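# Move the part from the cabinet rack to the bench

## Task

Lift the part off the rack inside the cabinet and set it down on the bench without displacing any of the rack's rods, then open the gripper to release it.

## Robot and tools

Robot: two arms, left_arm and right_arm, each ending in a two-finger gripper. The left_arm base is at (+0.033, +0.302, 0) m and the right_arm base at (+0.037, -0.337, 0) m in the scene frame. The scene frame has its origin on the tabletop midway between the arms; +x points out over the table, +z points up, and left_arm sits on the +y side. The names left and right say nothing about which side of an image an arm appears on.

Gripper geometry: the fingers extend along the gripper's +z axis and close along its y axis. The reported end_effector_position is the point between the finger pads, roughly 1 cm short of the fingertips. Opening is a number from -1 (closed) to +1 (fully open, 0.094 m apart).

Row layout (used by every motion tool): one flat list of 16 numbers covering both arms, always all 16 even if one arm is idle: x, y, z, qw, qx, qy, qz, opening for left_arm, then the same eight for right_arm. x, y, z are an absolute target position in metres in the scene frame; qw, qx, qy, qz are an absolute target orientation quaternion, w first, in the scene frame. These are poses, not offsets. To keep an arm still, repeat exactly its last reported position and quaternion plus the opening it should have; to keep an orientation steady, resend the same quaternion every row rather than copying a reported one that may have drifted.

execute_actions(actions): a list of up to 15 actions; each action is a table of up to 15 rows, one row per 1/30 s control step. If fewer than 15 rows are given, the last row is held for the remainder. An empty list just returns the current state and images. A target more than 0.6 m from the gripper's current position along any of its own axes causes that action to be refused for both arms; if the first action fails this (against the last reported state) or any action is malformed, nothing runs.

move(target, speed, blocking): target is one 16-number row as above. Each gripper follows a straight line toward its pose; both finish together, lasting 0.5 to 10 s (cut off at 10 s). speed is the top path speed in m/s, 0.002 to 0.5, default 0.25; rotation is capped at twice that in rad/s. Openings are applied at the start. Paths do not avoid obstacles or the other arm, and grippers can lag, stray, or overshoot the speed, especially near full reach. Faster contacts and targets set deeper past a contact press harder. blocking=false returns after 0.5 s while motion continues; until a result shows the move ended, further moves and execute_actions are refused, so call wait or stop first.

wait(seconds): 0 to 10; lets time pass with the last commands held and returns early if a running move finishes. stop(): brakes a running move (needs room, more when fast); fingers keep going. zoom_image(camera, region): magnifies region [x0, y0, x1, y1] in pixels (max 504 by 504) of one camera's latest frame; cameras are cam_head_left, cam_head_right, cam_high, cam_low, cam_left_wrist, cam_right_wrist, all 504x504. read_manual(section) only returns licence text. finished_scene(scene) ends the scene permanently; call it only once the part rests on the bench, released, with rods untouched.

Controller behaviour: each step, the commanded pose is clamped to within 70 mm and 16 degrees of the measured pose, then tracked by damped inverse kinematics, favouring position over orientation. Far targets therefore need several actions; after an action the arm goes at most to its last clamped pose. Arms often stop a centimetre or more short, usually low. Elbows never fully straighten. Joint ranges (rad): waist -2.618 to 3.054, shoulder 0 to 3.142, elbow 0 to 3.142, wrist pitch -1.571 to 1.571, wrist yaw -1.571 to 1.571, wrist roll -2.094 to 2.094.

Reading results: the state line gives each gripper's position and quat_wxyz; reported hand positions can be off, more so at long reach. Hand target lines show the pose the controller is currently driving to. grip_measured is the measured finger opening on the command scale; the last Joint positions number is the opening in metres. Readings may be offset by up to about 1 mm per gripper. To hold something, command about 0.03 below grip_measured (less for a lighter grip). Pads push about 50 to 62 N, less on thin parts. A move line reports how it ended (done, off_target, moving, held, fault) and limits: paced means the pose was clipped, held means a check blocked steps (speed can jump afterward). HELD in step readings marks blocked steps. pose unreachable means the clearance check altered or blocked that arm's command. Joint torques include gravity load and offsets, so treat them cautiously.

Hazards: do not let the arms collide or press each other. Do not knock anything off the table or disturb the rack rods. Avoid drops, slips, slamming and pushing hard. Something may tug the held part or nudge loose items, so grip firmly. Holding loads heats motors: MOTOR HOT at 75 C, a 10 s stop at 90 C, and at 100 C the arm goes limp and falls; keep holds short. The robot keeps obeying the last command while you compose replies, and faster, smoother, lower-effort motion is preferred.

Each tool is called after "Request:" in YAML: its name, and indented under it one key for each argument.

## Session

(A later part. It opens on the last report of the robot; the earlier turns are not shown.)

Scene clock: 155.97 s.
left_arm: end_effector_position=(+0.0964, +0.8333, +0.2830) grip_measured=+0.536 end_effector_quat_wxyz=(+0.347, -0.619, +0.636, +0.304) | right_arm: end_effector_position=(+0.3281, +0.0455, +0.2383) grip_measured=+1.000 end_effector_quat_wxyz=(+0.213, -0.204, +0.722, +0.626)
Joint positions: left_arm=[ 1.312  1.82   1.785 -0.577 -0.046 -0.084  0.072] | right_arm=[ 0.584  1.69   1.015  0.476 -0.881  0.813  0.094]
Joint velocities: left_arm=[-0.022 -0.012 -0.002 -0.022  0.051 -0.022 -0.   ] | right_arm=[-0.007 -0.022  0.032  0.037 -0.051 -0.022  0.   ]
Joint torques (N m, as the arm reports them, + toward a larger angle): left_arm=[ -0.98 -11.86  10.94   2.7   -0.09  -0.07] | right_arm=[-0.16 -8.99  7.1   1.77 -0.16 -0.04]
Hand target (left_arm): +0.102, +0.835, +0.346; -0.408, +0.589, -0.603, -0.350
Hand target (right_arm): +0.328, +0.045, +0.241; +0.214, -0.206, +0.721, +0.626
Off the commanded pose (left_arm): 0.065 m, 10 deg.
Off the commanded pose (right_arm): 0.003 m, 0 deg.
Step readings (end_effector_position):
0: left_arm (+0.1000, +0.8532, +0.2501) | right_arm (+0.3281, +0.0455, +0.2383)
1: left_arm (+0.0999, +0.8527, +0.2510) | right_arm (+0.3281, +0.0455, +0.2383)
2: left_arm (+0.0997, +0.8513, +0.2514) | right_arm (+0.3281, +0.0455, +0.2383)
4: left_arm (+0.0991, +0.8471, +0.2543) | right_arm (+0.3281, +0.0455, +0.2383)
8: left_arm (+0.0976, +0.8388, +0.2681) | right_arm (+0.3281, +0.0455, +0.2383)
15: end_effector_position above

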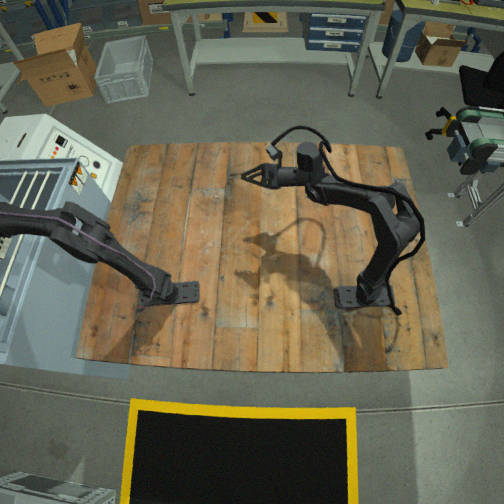

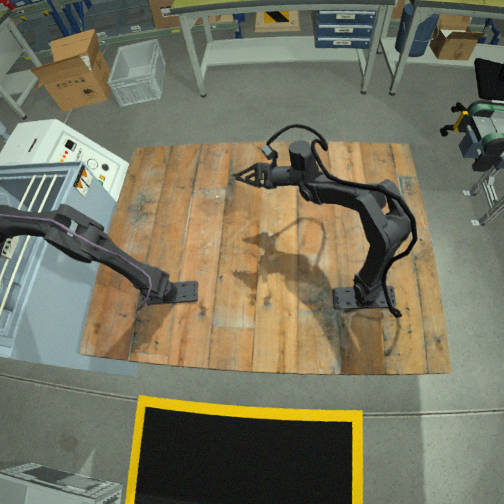

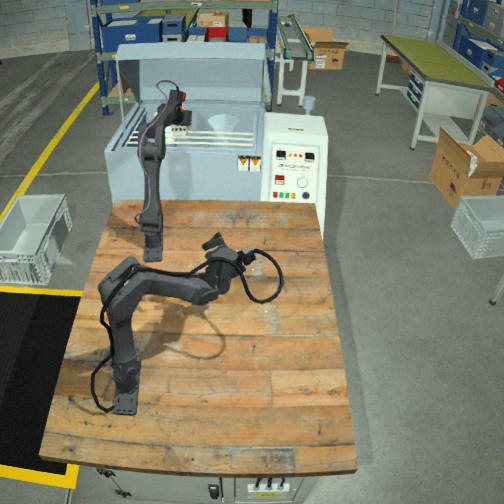

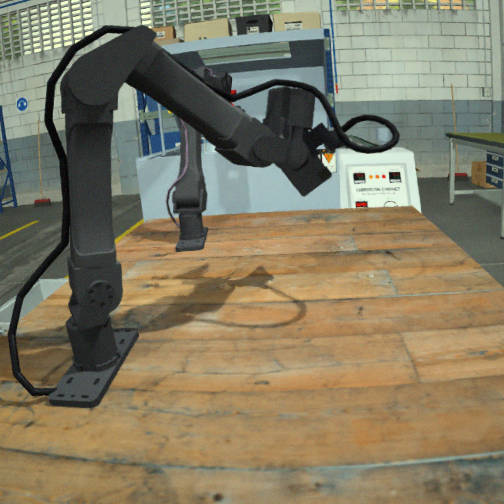

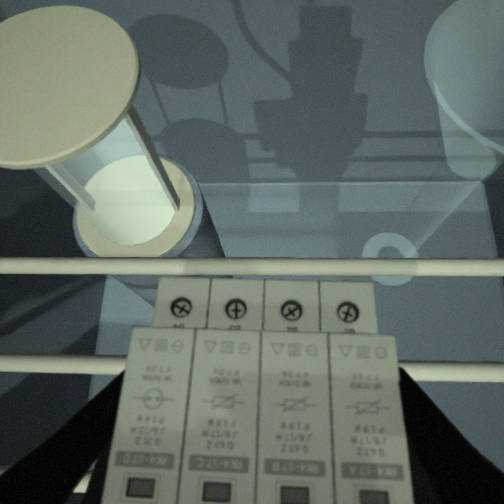

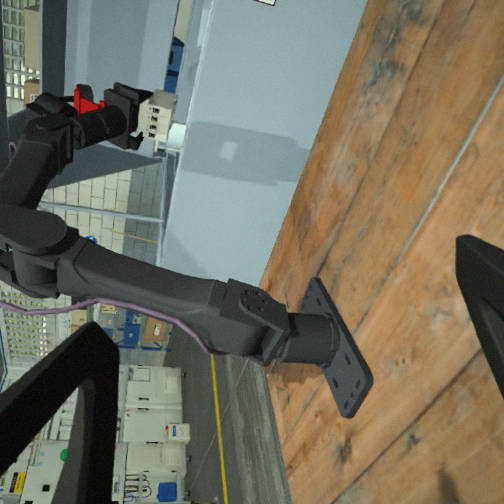

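Request:
execute_actions:
  actions:
    - [[0.103,0.837,0.350,-0.409,0.5895,-0.6025,-0.3507,0.48,0.328,0.045,0.241,0.214,-0.206,0.721,0.626,1],[0.103,0.833,0.354,-0.409,0.5895,-0.6025,-0.3507,0.48,0.328,0.045,0.241,0.214,-0.206,0.721,0.626,1],[0.103,0.829,0.358,-0.409,0.5895,-0.6025,-0.3507,0.48,0.328,0.045,0.241,0.214,-0.206,0.721,0.626,1],[0.103,0.825,0.362,-0.409,0.5895,-0.6025,-0.3507,0.48,0.328,0.045,0.241,0.214,-0.206,0.721,0.626,1],[0.103,0.821,0.366,-0.409,0.5895,-0.6025,-0.3507,0.48,0.328,0.045,0.241,0.214,-0.206,0.721,0.626,1],[0.103,0.817,0.370,-0.409,0.5895,-0.6025,-0.3507,0.48,0.328,0.045,0.241,0.214,-0.206,0.721,0.626,1],[0.103,0.813,0.374,-0.409,0.5895,-0.6025,-0.3507,0.48,0.328,0.045,0.241,0.214,-0.206,0.721,0.626,1],[0.103,0.809,0.378,-0.409,0.5895,-0.6025,-0.3507,0.48,0.328,0.045,0.241,0.214,-0.206,0.721,0.626,1],[0.103,0.805,0.382,-0.409,0.5895,-0.6025,-0.3507,0.48,0.328,0.045,0.241,0.214,-0.206,0.721,0.626,1],[0.103,0.801,0.386,-0.409,0.5895,-0.6025,-0.3507,0.48,0.328,0.045,0.241,0.214,-0.206,0.721,0.626,1],[0.103,0.797,0.390,-0.409,0.5895,-0.6025,-0.3507,0.48,0.328,0.045,0.241,0.214,-0.206,0.721,0.626,1],[0.103,0.793,0.394,-0.409,0.5895,-0.6025,-0.3507,0.48,0.328,0.045,0.241,0.214,-0.206,0.721,0.626,1],[0.103,0.789,0.398,-0.409,0.5895,-0.6025,-0.3507,0.48,0.328,0.045,0.241,0.214,-0.206,0.721,0.626,1],[0.103,0.785,0.402,-0.409,0.5895,-0.6025,-0.3507,0.48,0.328,0.045,0.241,0.214,-0.206,0.721,0.626,1],[0.103,0.780,0.405,-0.409,0.5895,-0.6025,-0.3507,0.48,0.328,0.045,0.241,0.214,-0.206,0.721,0.626,1]]
    - [[0.103,0.775,0.407,-0.409,0.5895,-0.6025,-0.3507,0.48,0.328,0.045,0.241,0.214,-0.206,0.721,0.626,1],[0.103,0.770,0.409,-0.409,0.5895,-0.6025,-0.3507,0.48,0.328,0.045,0.241,0.214,-0.206,0.721,0.626,1],[0.103,0.765,0.411,-0.409,0.5895,-0.6025,-0.3507,0.48,0.328,0.045,0.241,0.214,-0.206,0.721,0.626,1],[0.103,0.760,0.413,-0.409,0.5895,-0.6025,-0.3507,0.48,0.328,0.045,0.241,0.214,-0.206,0.721,0.626,1],[0.103,0.755,0.415,-0.409,0.5895,-0.6025,-0.3507,0.48,0.328,0.045,0.241,0.214,-0.206,0.721,0.626,1],[0.103,0.750,0.417,-0.409,0.5895,-0.6025,-0.3507,0.48,0.328,0.045,0.241,0.214,-0.206,0.721,0.626,1],[0.103,0.745,0.419,-0.409,0.5895,-0.6025,-0.3507,0.48,0.328,0.045,0.241,0.214,-0.206,0.721,0.626,1],[0.103,0.740,0.42,-0.409,0.5895,-0.6025,-0.3507,0.48,0.328,0.045,0.241,0.214,-0.206,0.721,0.626,1]]

Scene clock: 175.47 s.
left_arm: end_effector_position=(+0.1004, +0.7358, +0.3558) grip_measured=+0.536 end_effector_quat_wxyz=(+0.344, -0.616, +0.642, +0.302) | right_arm: end_effector_position=(+0.3281, +0.0455, +0.2383) grip_measured=+1.000 end_effector_quat_wxyz=(+0.213, -0.204, +0.722, +0.626)
Joint positions: left_arm=[ 1.257  1.551  1.798 -0.87  -0.084 -0.105  0.072] | right_arm=[ 0.584  1.69   1.015  0.476 -0.881  0.813  0.094]
Joint velocities: left_arm=[-0.022 -0.007  0.066 -0.066 -0.051 -0.066 -0.001] | right_arm=[-0.032 -0.002 -0.007 -0.051  0.022  0.007  0.   ]
Joint torques (N m, as the arm reports them, + toward a larger angle): left_arm=[-0.66 -8.54 12.27  2.68 -0.14 -0.07] | right_arm=[-0.16 -8.97  7.11  1.77 -0.16 -0.04]
Hand target (left_arm): +0.101, +0.734, +0.419; -0.409, +0.589, -0.603, -0.350
Hand target (right_arm): +0.328, +0.045, +0.241; +0.214, -0.206, +0.721, +0.626
Off the commanded pose (left_arm): 0.064 m, 11 deg.
Off the commanded pose (right_arm): 0.003 m, 0 deg.
Step readings (end_effector_position; steps 1 to 15: 1st action; 16 to 30: 2nd action):
0: left_arm (+0.0961, +0.8312, +0.2801) | right_arm (+0.3281, +0.0455, +0.2383)
1: left_arm (+0.0961, +0.8311, +0.2799) | right_arm (+0.3281, +0.0455, +0.2383)
2: left_arm (+0.0961, +0.8309, +0.2796) | right_arm (+0.3281, +0.0455, +0.2383)
4: left_arm (+0.0965, +0.8284, +0.2797) | right_arm (+0.3281, +0.0455, +0.2383)
8: left_arm (+0.0980, +0.8179, +0.2883) | right_arm (+0.3281, +0.0455, +0.2383)
15: left_arm (+0.0988, +0.7914, +0.3204) | right_arm (+0.3281, +0.0455, +0.2383)
16: left_arm (+0.0987, +0.7872, +0.3232) | right_arm (+0.3281, +0.0455, +0.2383)
17: left_arm (+0.0989, +0.7829, +0.3256) | right_arm (+0.3281, +0.0455, +0.2383)
19: left_arm (+0.0994, +0.7740, +0.3300) | right_arm (+0.3281, +0.0455, +0.2383)
23: left_arm (+0.1004, +0.7552, +0.3412) | right_arm (+0.3281, +0.0455, +0.2383)
30: end_effector_position above

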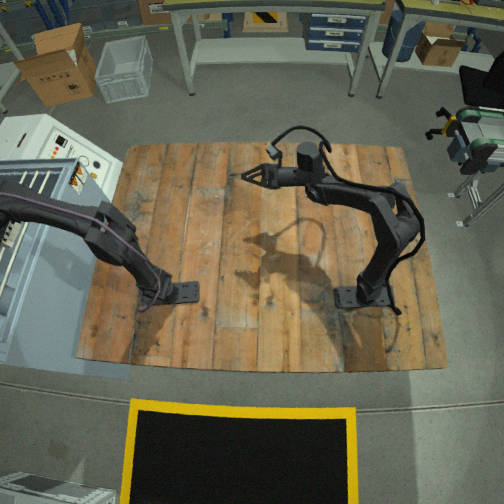

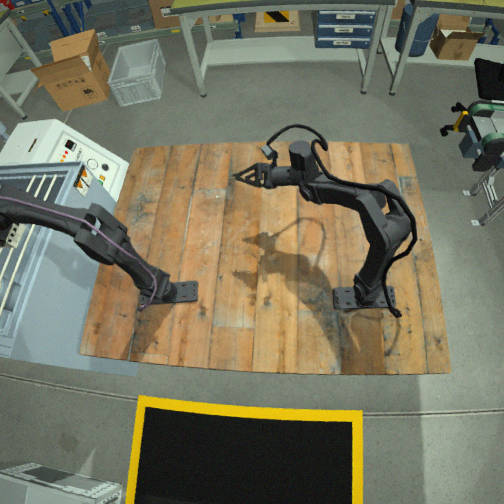

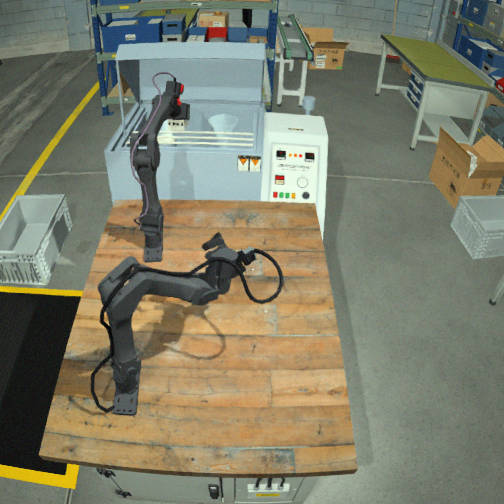

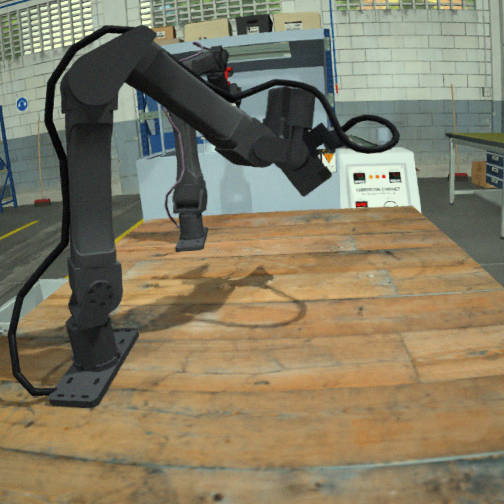

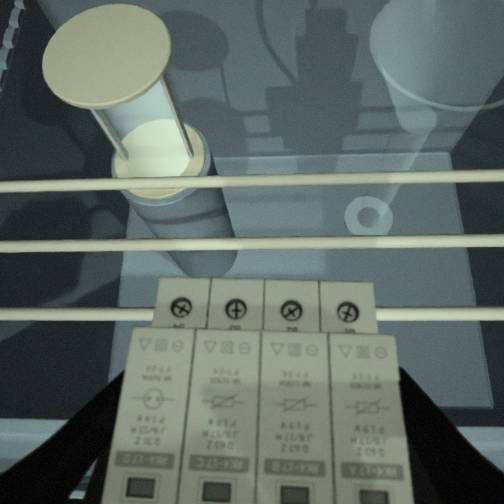

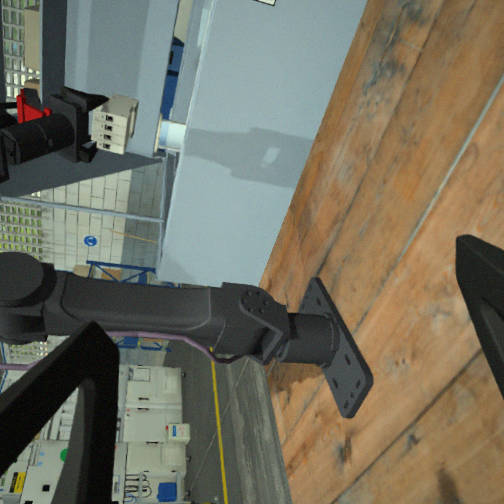

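Request:
move:
  target: [0.41,0.345,0.36,-0.5898,0.0638,-0.8066,-0.0093,0.48,0.328,0.045,0.241,0.214,-0.206,0.721,0.626,1]
  speed: 0.25

Request:
move:
  target: [0.41,0.345,0.12,-0.5898,0.0638,-0.8066,-0.0093,0.48,0.328,0.045,0.241,0.214,-0.206,0.721,0.626,1]
  speed: 0.15

Scene clock: 190.80 s.
left_arm: end_effector_position=(+0.3850, +0.3410, +0.3154) grip_measured=+0.535 end_effector_quat_wxyz=(+0.513, -0.072, +0.855, +0.009) | right_arm: end_effector_position=(+0.3281, +0.0455, +0.2383) grip_measured=+1.000 end_effector_quat_wxyz=(+0.213, -0.204, +0.722, +0.626)
Joint positions: left_arm=[-0.009  1.082  1.17  -0.581  0.013 -0.06   0.072] | right_arm=[ 0.584  1.69   1.015  0.476 -0.881  0.813  0.094]
Joint velocities: left_arm=[ 0.002 -0.012  0.002 -0.022  0.007  0.007 -0.001] | right_arm=[-0.002  0.007  0.007 -0.051  0.007  0.007  0.   ]
Joint torques (N m, as the arm reports them, + toward a larger angle): left_arm=[-0.41 -3.43  8.75  3.36 -0.01  0.02] | right_arm=[-0.15 -8.99  7.1   1.77 -0.16 -0.04]
Hand target (left_arm): +0.397, +0.340, +0.359; +0.585, -0.062, +0.809, +0.012
Hand target (right_arm): +0.328, +0.045, +0.241; +0.214, -0.206, +0.721, +0.626
Off the commanded pose (left_arm): 0.051 m, 10 deg.
Off the commanded pose (right_arm): 0.003 m, 0 deg.
move: off_target (left_arm)

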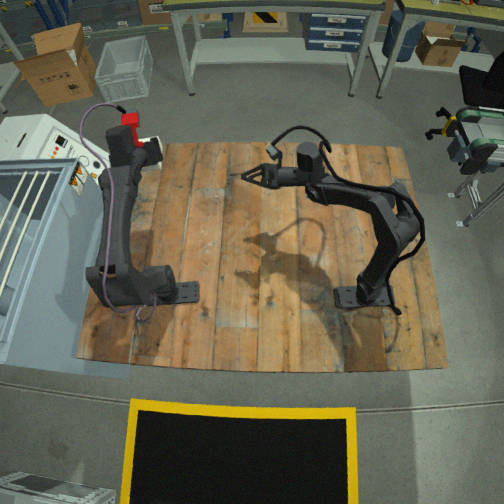

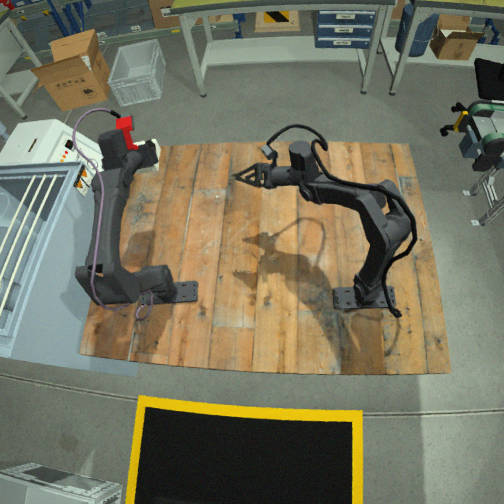

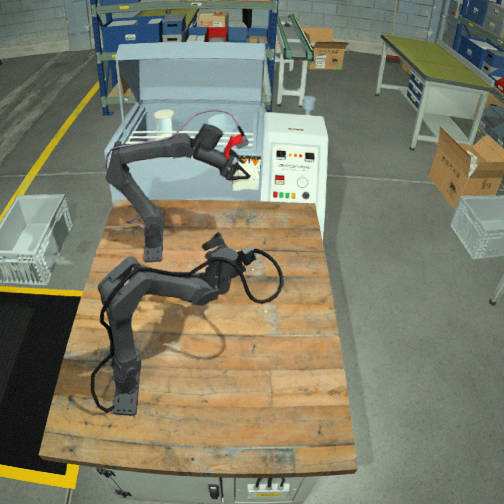

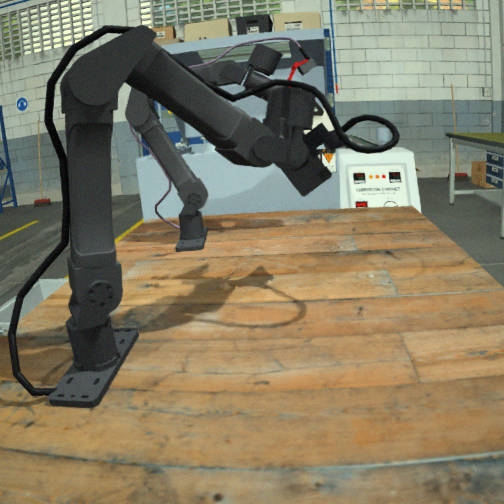

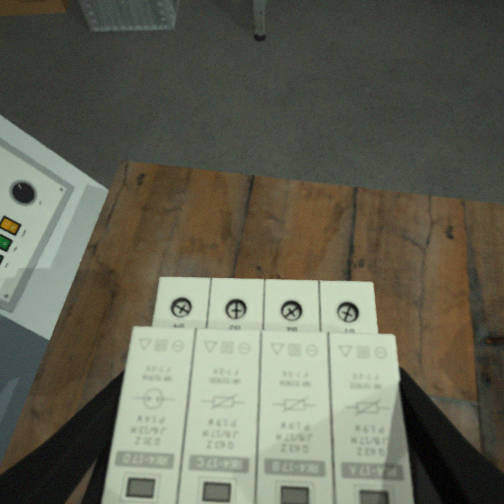

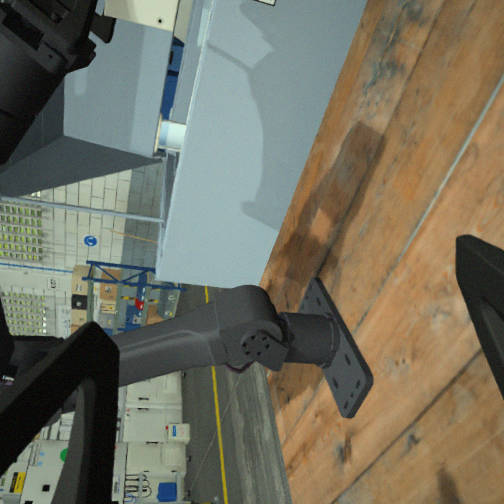

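Scene clock: 193.33 s.
left_arm: end_effector_position=(+0.3858, +0.3399, +0.0795) grip_measured=+0.535 end_effector_quat_wxyz=(+0.514, -0.069, +0.855, +0.007) | right_arm: end_effector_position=(+0.3281, +0.0455, +0.2383) grip_measured=+1.000 end_effector_quat_wxyz=(+0.213, -0.204, +0.722, +0.626)
Joint positions: left_arm=[-0.009  1.33   0.303  0.536  0.019 -0.057  0.072] | right_arm=[ 0.584  1.69   1.015  0.476 -0.881  0.813  0.094]
Joint velocities: left_arm=[-0.017  0.027 -0.002  0.007 -0.007  0.022  0.   ] | right_arm=[-0.007 -0.002 -0.007  0.081 -0.037  0.007  0.   ]
Joint torques (N m, as the arm reports them, + toward a larger angle): left_arm=[ 0.6  -4.12  7.3   3.32  0.08  0.05] | right_arm=[-0.16 -8.99  7.1   1.77 -0.16 -0.04]
Hand target (left_arm): +0.403, +0.344, +0.122; +0.585, -0.063, +0.808, +0.011
Hand target (right_arm): +0.328, +0.045, +0.241; +0.214, -0.206, +0.721, +0.626
Off the commanded pose (left_arm): 0.047 m, 10 deg.
Off the commanded pose (right_arm): 0.003 m, 0 deg.
move: off_target (left_arm); limits=paced

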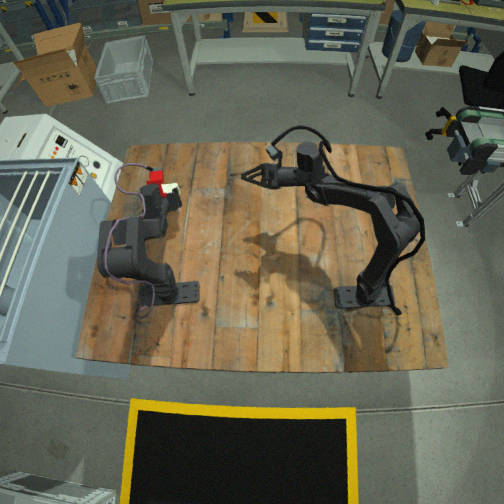

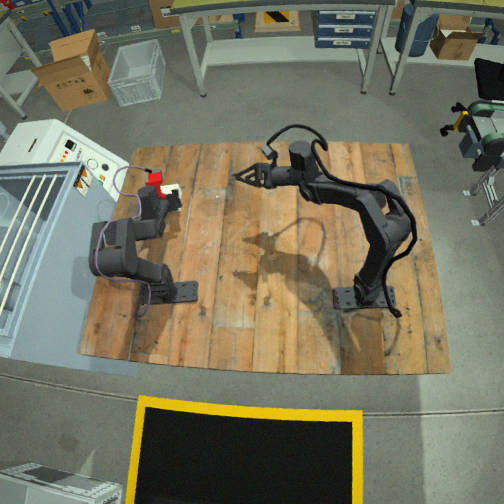

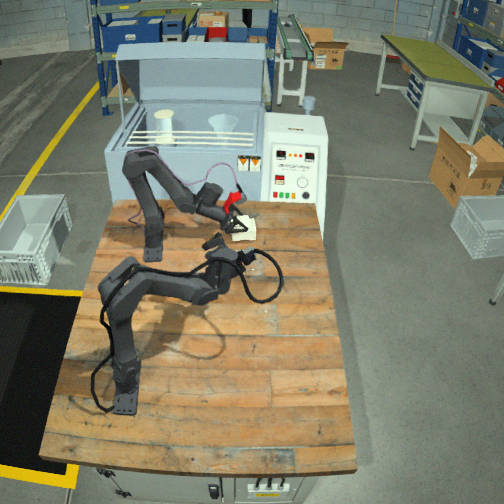

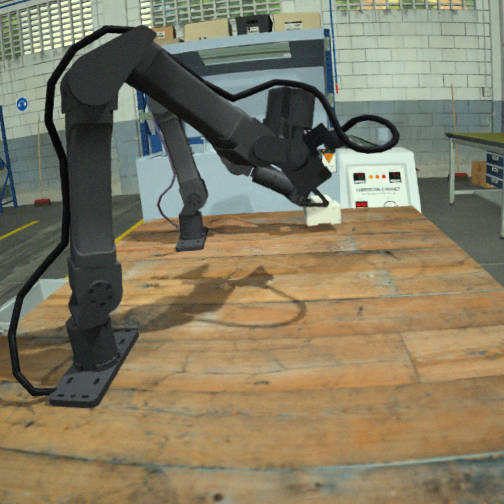

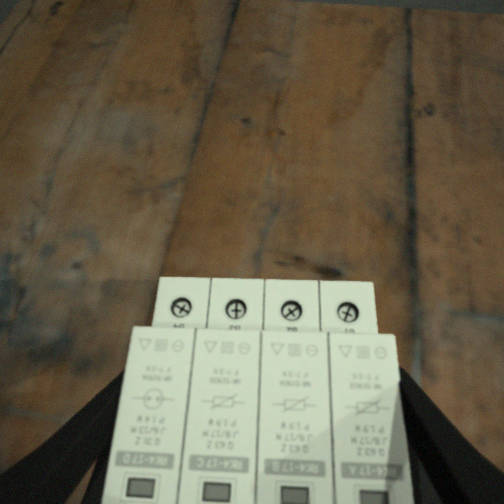

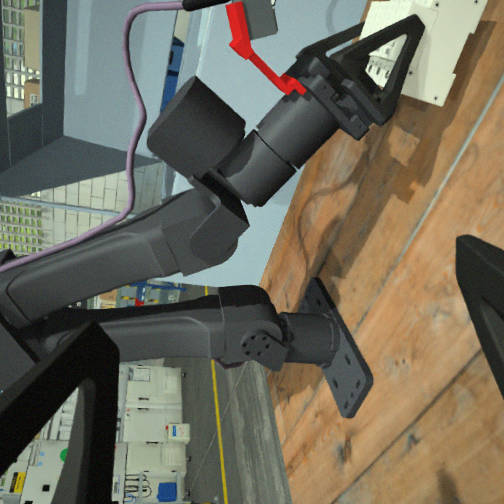

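Request:
execute_actions:
  actions:
    - [[0.41,0.345,0.118,-0.5898,0.0638,-0.8066,-0.0093,0.48,0.328,0.045,0.241,0.214,-0.206,0.721,0.626,1],[0.41,0.345,0.116,-0.5898,0.0638,-0.8066,-0.0093,0.48,0.328,0.045,0.241,0.214,-0.206,0.721,0.626,1],[0.41,0.345,0.114,-0.5898,0.0638,-0.8066,-0.0093,0.48,0.328,0.045,0.241,0.214,-0.206,0.721,0.626,1],[0.41,0.345,0.112,-0.5898,0.0638,-0.8066,-0.0093,0.48,0.328,0.045,0.241,0.214,-0.206,0.721,0.626,1],[0.41,0.345,0.110,-0.5898,0.0638,-0.8066,-0.0093,0.48,0.328,0.045,0.241,0.214,-0.206,0.721,0.626,1],[0.41,0.345,0.108,-0.5898,0.0638,-0.8066,-0.0093,0.48,0.328,0.045,0.241,0.214,-0.206,0.721,0.626,1],[0.41,0.345,0.106,-0.5898,0.0638,-0.8066,-0.0093,0.48,0.328,0.045,0.241,0.214,-0.206,0.721,0.626,1],[0.41,0.345,0.104,-0.5898,0.0638,-0.8066,-0.0093,0.48,0.328,0.045,0.241,0.214,-0.206,0.721,0.626,1],[0.41,0.345,0.102,-0.5898,0.0638,-0.8066,-0.0093,0.48,0.328,0.045,0.241,0.214,-0.206,0.721,0.626,1],[0.41,0.345,0.100,-0.5898,0.0638,-0.8066,-0.0093,0.48,0.328,0.045,0.241,0.214,-0.206,0.721,0.626,1],[0.41,0.345,0.099,-0.5898,0.0638,-0.8066,-0.0093,0.48,0.328,0.045,0.241,0.214,-0.206,0.721,0.626,1],[0.41,0.345,0.098,-0.5898,0.0638,-0.8066,-0.0093,0.48,0.328,0.045,0.241,0.214,-0.206,0.721,0.626,1],[0.41,0.345,0.097,-0.5898,0.0638,-0.8066,-0.0093,0.48,0.328,0.045,0.241,0.214,-0.206,0.721,0.626,1],[0.41,0.345,0.096,-0.5898,0.0638,-0.8066,-0.0093,0.48,0.328,0.045,0.241,0.214,-0.206,0.721,0.626,1],[0.41,0.345,0.095,-0.5898,0.0638,-0.8066,-0.0093,0.48,0.328,0.045,0.241,0.214,-0.206,0.721,0.626,1]]
    - [[0.41,0.345,0.094,-0.5898,0.0638,-0.8066,-0.0093,0.48,0.328,0.045,0.241,0.214,-0.206,0.721,0.626,1],[0.41,0.345,0.093,-0.5898,0.0638,-0.8066,-0.0093,0.48,0.328,0.045,0.241,0.214,-0.206,0.721,0.626,1],[0.41,0.345,0.092,-0.5898,0.0638,-0.8066,-0.0093,0.48,0.328,0.045,0.241,0.214,-0.206,0.721,0.626,1],[0.41,0.345,0.091,-0.5898,0.0638,-0.8066,-0.0093,0.48,0.328,0.045,0.241,0.214,-0.206,0.721,0.626,1],[0.41,0.345,0.090,-0.5898,0.0638,-0.8066,-0.0093,0.48,0.328,0.045,0.241,0.214,-0.206,0.721,0.626,1],[0.41,0.345,0.089,-0.5898,0.0638,-0.8066,-0.0093,0.48,0.328,0.045,0.241,0.214,-0.206,0.721,0.626,1],[0.41,0.345,0.088,-0.5898,0.0638,-0.8066,-0.0093,0.48,0.328,0.045,0.241,0.214,-0.206,0.721,0.626,1],[0.41,0.345,0.087,-0.5898,0.0638,-0.8066,-0.0093,0.48,0.328,0.045,0.241,0.214,-0.206,0.721,0.626,1],[0.41,0.345,0.086,-0.5898,0.0638,-0.8066,-0.0093,0.48,0.328,0.045,0.241,0.214,-0.206,0.721,0.626,1],[0.41,0.345,0.085,-0.5898,0.0638,-0.8066,-0.0093,0.48,0.328,0.045,0.241,0.214,-0.206,0.721,0.626,1],[0.41,0.345,0.084,-0.5898,0.0638,-0.8066,-0.0093,0.48,0.328,0.045,0.241,0.214,-0.206,0.721,0.626,1]]

Scene clock: 211.00 s.
left_arm: end_effector_position=(+0.3998, +0.3414, +0.0598) grip_measured=+0.535 end_effector_quat_wxyz=(+0.539, -0.064, +0.840, +0.009) | right_arm: end_effector_position=(+0.3281, +0.0455, +0.2383) grip_measured=+1.000 end_effector_quat_wxyz=(+0.213, -0.204, +0.722, +0.626)
Joint positions: left_arm=[-0.009  1.561  0.271  0.859  0.02  -0.051  0.072] | right_arm=[ 0.584  1.69   1.015  0.476 -0.881  0.813  0.094]
Joint velocities: left_arm=[0.022 0.081 0.007 0.11  0.022 0.066 0.   ] | right_arm=[ 0.007 -0.007 -0.007 -0.037 -0.081 -0.007  0.   ]
Joint torques (N m, as the arm reports them, + toward a larger angle): left_arm=[ 0.71 -4.22  4.72  2.95  0.08  0.  ] | right_arm=[-0.16 -8.99  7.11  1.77 -0.16 -0.04]
Hand target (left_arm): +0.409, +0.345, +0.084; +0.586, -0.063, +0.808, +0.011
Hand target (right_arm): +0.328, +0.045, +0.241; +0.214, -0.206, +0.721, +0.626
Off the commanded pose (left_arm): 0.027 m, 7 deg.
Off the commanded pose (right_arm): 0.003 m, 0 deg.
Step readings (end_effector_position; steps 1 to 15: 1st action; 16 to 30: 2nd action):
0: left_arm (+0.3863, +0.3400, +0.0802) | right_arm (+0.3281, +0.0455, +0.2383)
1: left_arm (+0.3865, +0.3400, +0.0799) | right_arm (+0.3281, +0.0455, +0.2383)
2: left_arm (+0.3871, +0.3401, +0.0792) | right_arm (+0.3281, +0.0455, +0.2383)
4: left_arm (+0.3882, +0.3402, +0.0764) | right_arm (+0.3281, +0.0455, +0.2383)
8: left_arm (+0.3893, +0.3403, +0.0677) | right_arm (+0.3281, +0.0455, +0.2383)
15: left_arm (+0.3888, +0.3401, +0.0578) | right_arm (+0.3281, +0.0455, +0.2383)
16: left_arm (+0.3894, +0.3402, +0.0575) | right_arm (+0.3281, +0.0455, +0.2383)
17: left_arm (+0.3902, +0.3402, +0.0575) | right_arm (+0.3281, +0.0455, +0.2383)
19: left_arm (+0.3920, +0.3405, +0.0578) | right_arm (+0.3281, +0.0455, +0.2383)
23: left_arm (+0.3954, +0.3408, +0.0586) | right_arm (+0.3281, +0.0455, +0.2383)
30: end_effector_position above

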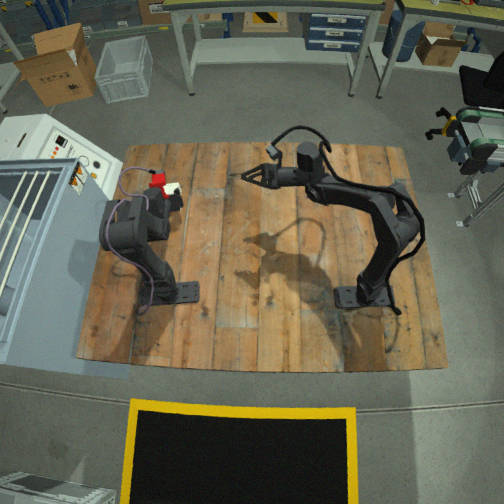

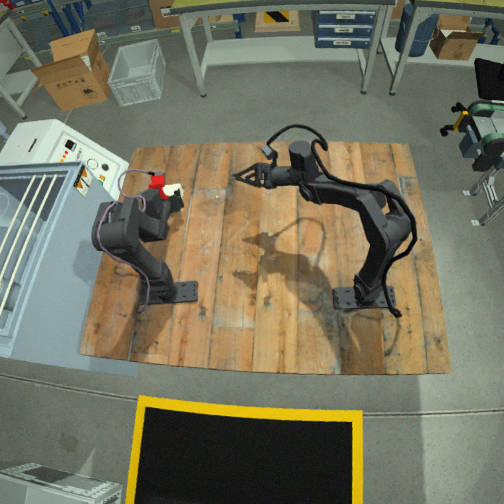

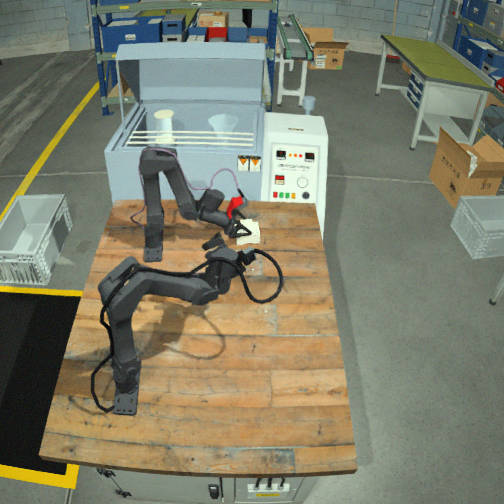

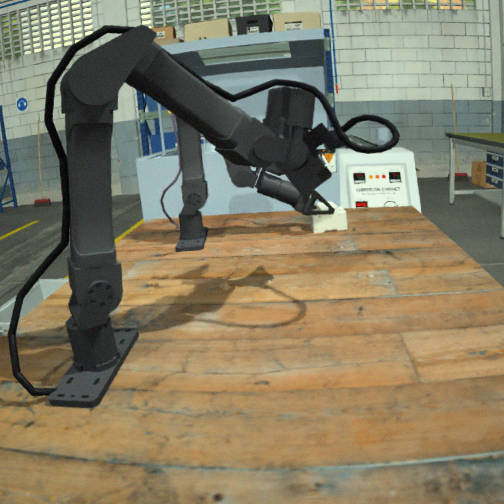

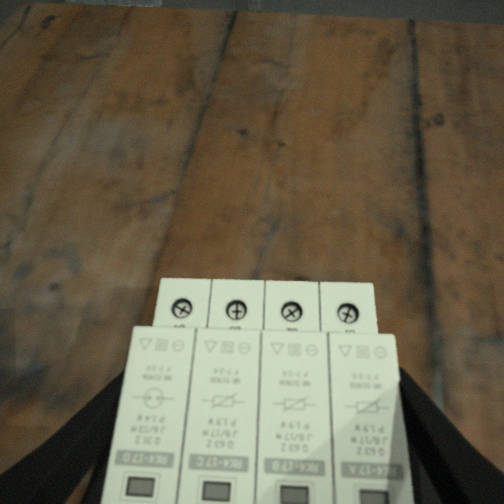

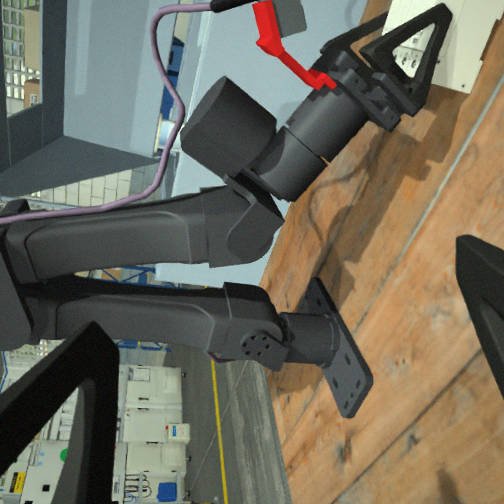

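Request:
execute_actions:
  actions:
    - [[0.405,0.343,0.078,-0.56,0.066,-0.826,-0.0093,0.48,0.328,0.045,0.241,0.214,-0.206,0.721,0.626,1],[0.402,0.343,0.072,-0.54,0.067,-0.839,-0.0093,0.48,0.328,0.045,0.241,0.214,-0.206,0.721,0.626,1],[0.400,0.343,0.066,-0.52,0.068,-0.851,-0.0093,0.48,0.328,0.045,0.241,0.214,-0.206,0.721,0.626,1],[0.400,0.343,0.066,-0.52,0.068,-0.851,-0.0093,0.48,0.328,0.045,0.241,0.214,-0.206,0.721,0.626,1],[0.400,0.343,0.066,-0.52,0.068,-0.851,-0.0093,0.48,0.328,0.045,0.241,0.214,-0.206,0.721,0.626,1],[0.400,0.343,0.066,-0.52,0.068,-0.851,-0.0093,0.48,0.328,0.045,0.241,0.214,-0.206,0.721,0.626,1],[0.400,0.343,0.066,-0.52,0.068,-0.851,-0.0093,0.48,0.328,0.045,0.241,0.214,-0.206,0.721,0.626,1],[0.400,0.343,0.066,-0.52,0.068,-0.851,-0.0093,0.48,0.328,0.045,0.241,0.214,-0.206,0.721,0.626,1],[0.400,0.343,0.066,-0.52,0.068,-0.851,-0.0093,0.53,0.328,0.045,0.241,0.214,-0.206,0.721,0.626,1],[0.400,0.343,0.066,-0.52,0.068,-0.851,-0.0093,0.6,0.328,0.045,0.241,0.214,-0.206,0.721,0.626,1],[0.400,0.343,0.066,-0.52,0.068,-0.851,-0.0093,1,0.328,0.045,0.241,0.214,-0.206,0.721,0.626,1]]

Request:
move:
  target: [0.38,0.341,0.15,-0.52,0.068,-0.851,-0.0093,1,0.328,0.045,0.241,0.214,-0.206,0.721,0.626,1]
  speed: 0.15

Scene clock: 220.53 s.
left_arm: end_effector_position=(+0.3896, +0.3401, +0.0478) grip_measured=+1.000 end_effector_quat_wxyz=(+0.501, -0.067, +0.863, +0.007) | right_arm: end_effector_position=(+0.3281, +0.0455, +0.2383) grip_measured=+1.000 end_effector_quat_wxyz=(+0.213, -0.204, +0.722, +0.626)
Joint positions: left_arm=[-0.009  1.51   0.282  0.707  0.021 -0.051  0.094] | right_arm=[ 0.584  1.69   1.015  0.476 -0.881  0.813  0.094]
Joint velocities: left_arm=[ 0.007  0.007  0.007 -0.183 -0.037 -0.051  0.   ] | right_arm=[-0.012  0.007  0.017 -0.037 -0.081  0.022  0.   ]
Joint torques (N m, as the arm reports them, + toward a larger angle): left_arm=[ 0.31 -5.88  8.15  2.02  0.   -0.03] | right_arm=[-0.16 -8.99  7.11  1.77 -0.16 -0.04]
Hand target (left_arm): +0.400, +0.343, +0.066; +0.521, -0.068, +0.851, +0.009
Hand target (right_arm): +0.328, +0.045, +0.241; +0.214, -0.206, +0.721, +0.626
Off the commanded pose (left_arm): 0.021 m, 3 deg.
Off the commanded pose (right_arm): 0.003 m, 0 deg.
Step readings (end_effector_position):
0: left_arm (+0.4002, +0.3414, +0.0604) | right_arm (+0.3281, +0.0455, +0.2383)
1: left_arm (+0.3998, +0.3414, +0.0596) | right_arm (+0.3281, +0.0455, +0.2383)
2: left_arm (+0.3990, +0.3413, +0.0594) | right_arm (+0.3281, +0.0455, +0.2383)
4: left_arm (+0.3958, +0.3409, +0.0582) | right_arm (+0.3281, +0.0455, +0.2383)
8: left_arm (+0.3937, +0.3406, +0.0568) | right_arm (+0.3281, +0.0455, +0.2383)
15: end_effector_position above

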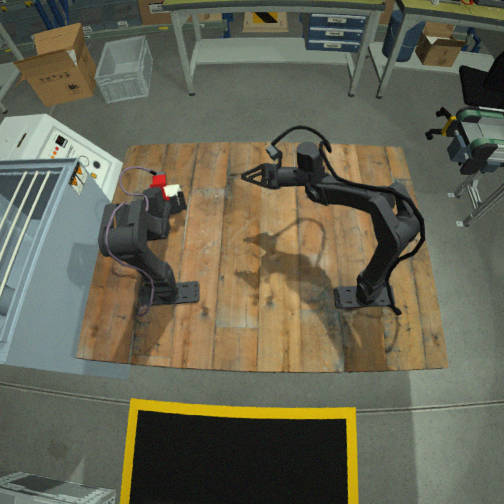

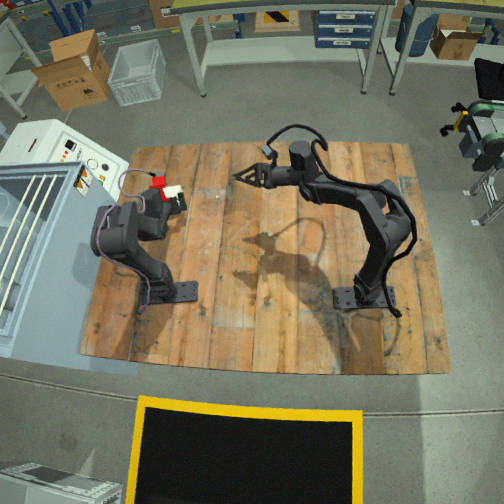

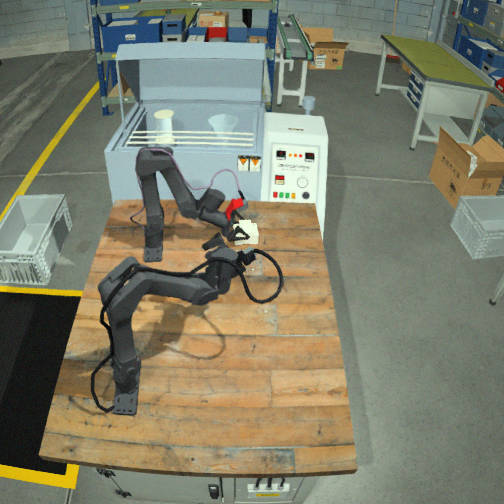

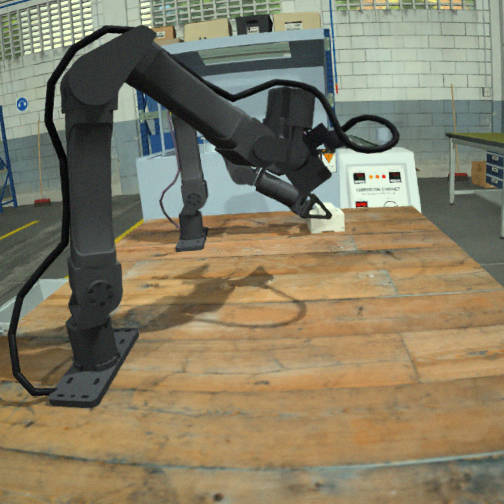

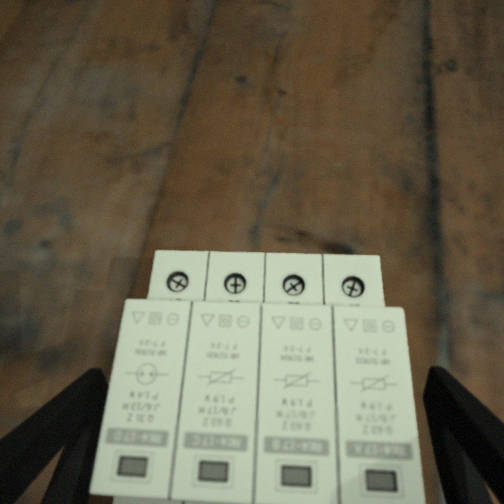

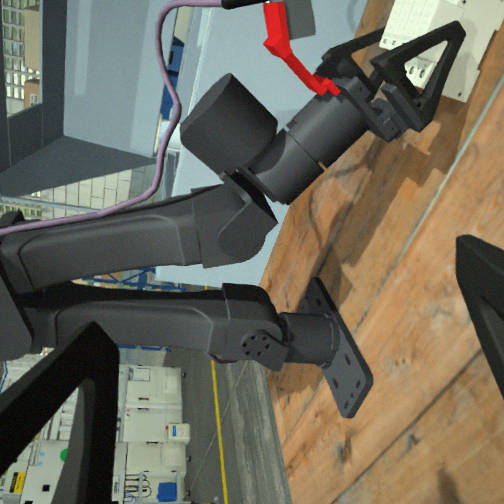

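Scene clock: 221.97 s.
left_arm: end_effector_position=(+0.3723, +0.3381, +0.1205) grip_measured=+1.000 end_effector_quat_wxyz=(+0.490, -0.067, +0.869, +0.007) | right_arm: end_effector_position=(+0.3281, +0.0455, +0.2383) grip_measured=+1.000 end_effector_quat_wxyz=(+0.213, -0.204, +0.722, +0.626)
Joint positions: left_arm=[-0.009  1.093  0.431  0.114  0.021 -0.051  0.094] | right_arm=[ 0.584  1.69   1.015  0.476 -0.881  0.813  0.094]
Joint velocities: left_arm=[ 0.012 -0.002 -0.007 -0.051 -0.007  0.007  0.   ] | right_arm=[-0.002 -0.002  0.007  0.037 -0.007  0.051  0.   ]
Joint torques (N m, as the arm reports them, + toward a larger angle): left_arm=[ 0.43 -4.39 10.93  1.95  0.02 -0.03] | right_arm=[-0.17 -8.98  7.11  1.77 -0.16 -0.04]
Hand target (left_arm): +0.381, +0.341, +0.148; +0.520, -0.068, +0.851, +0.010
Hand target (right_arm): +0.328, +0.045, +0.241; +0.214, -0.206, +0.721, +0.626
Off the commanded pose (left_arm): 0.031 m, 4 deg.
Off the commanded pose (right_arm): 0.003 m, 0 deg.
move: off_target (left_arm)

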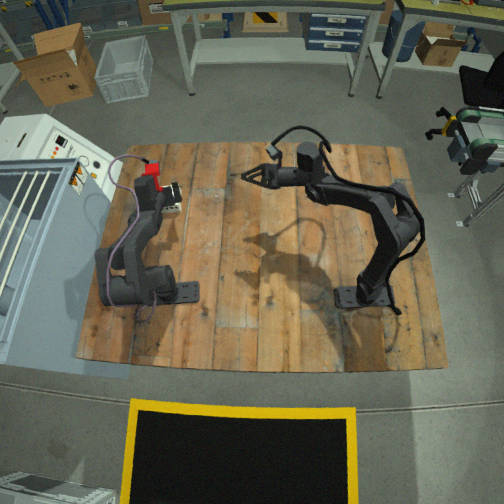

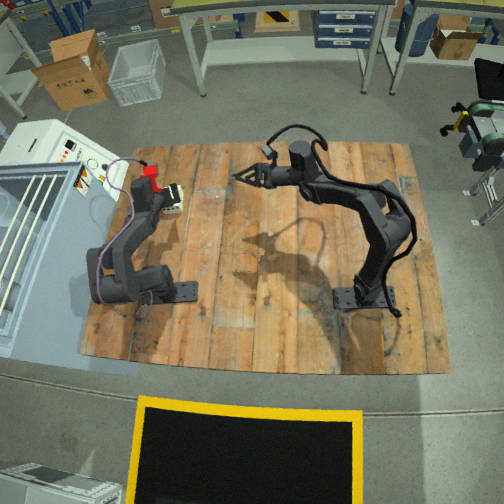

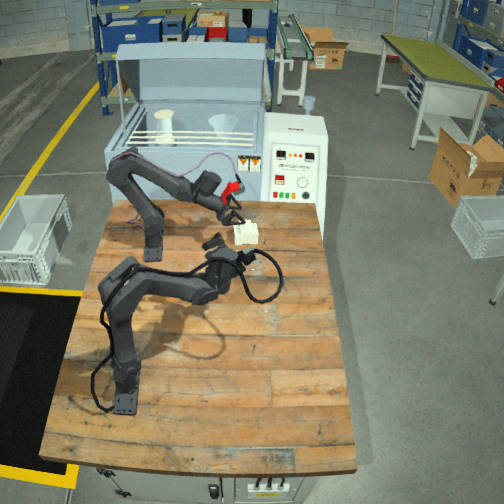

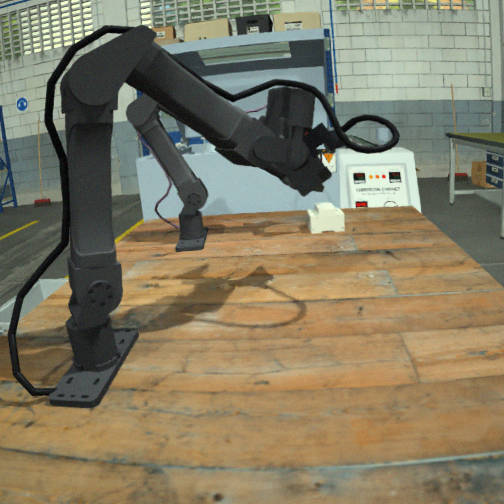

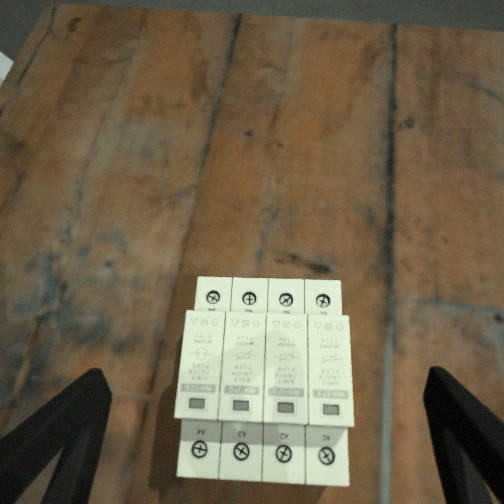

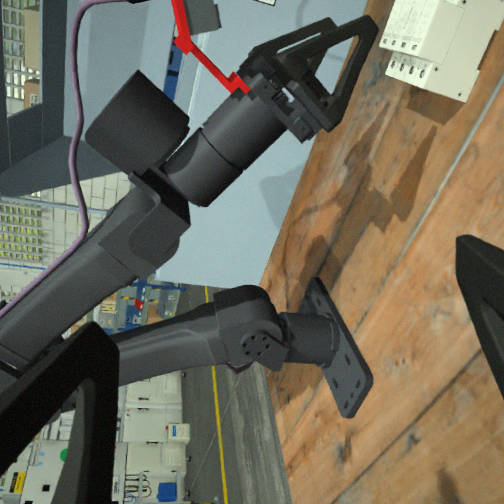

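Request:
finished_scene:
  scene: 1

The scene is finished: the task was done.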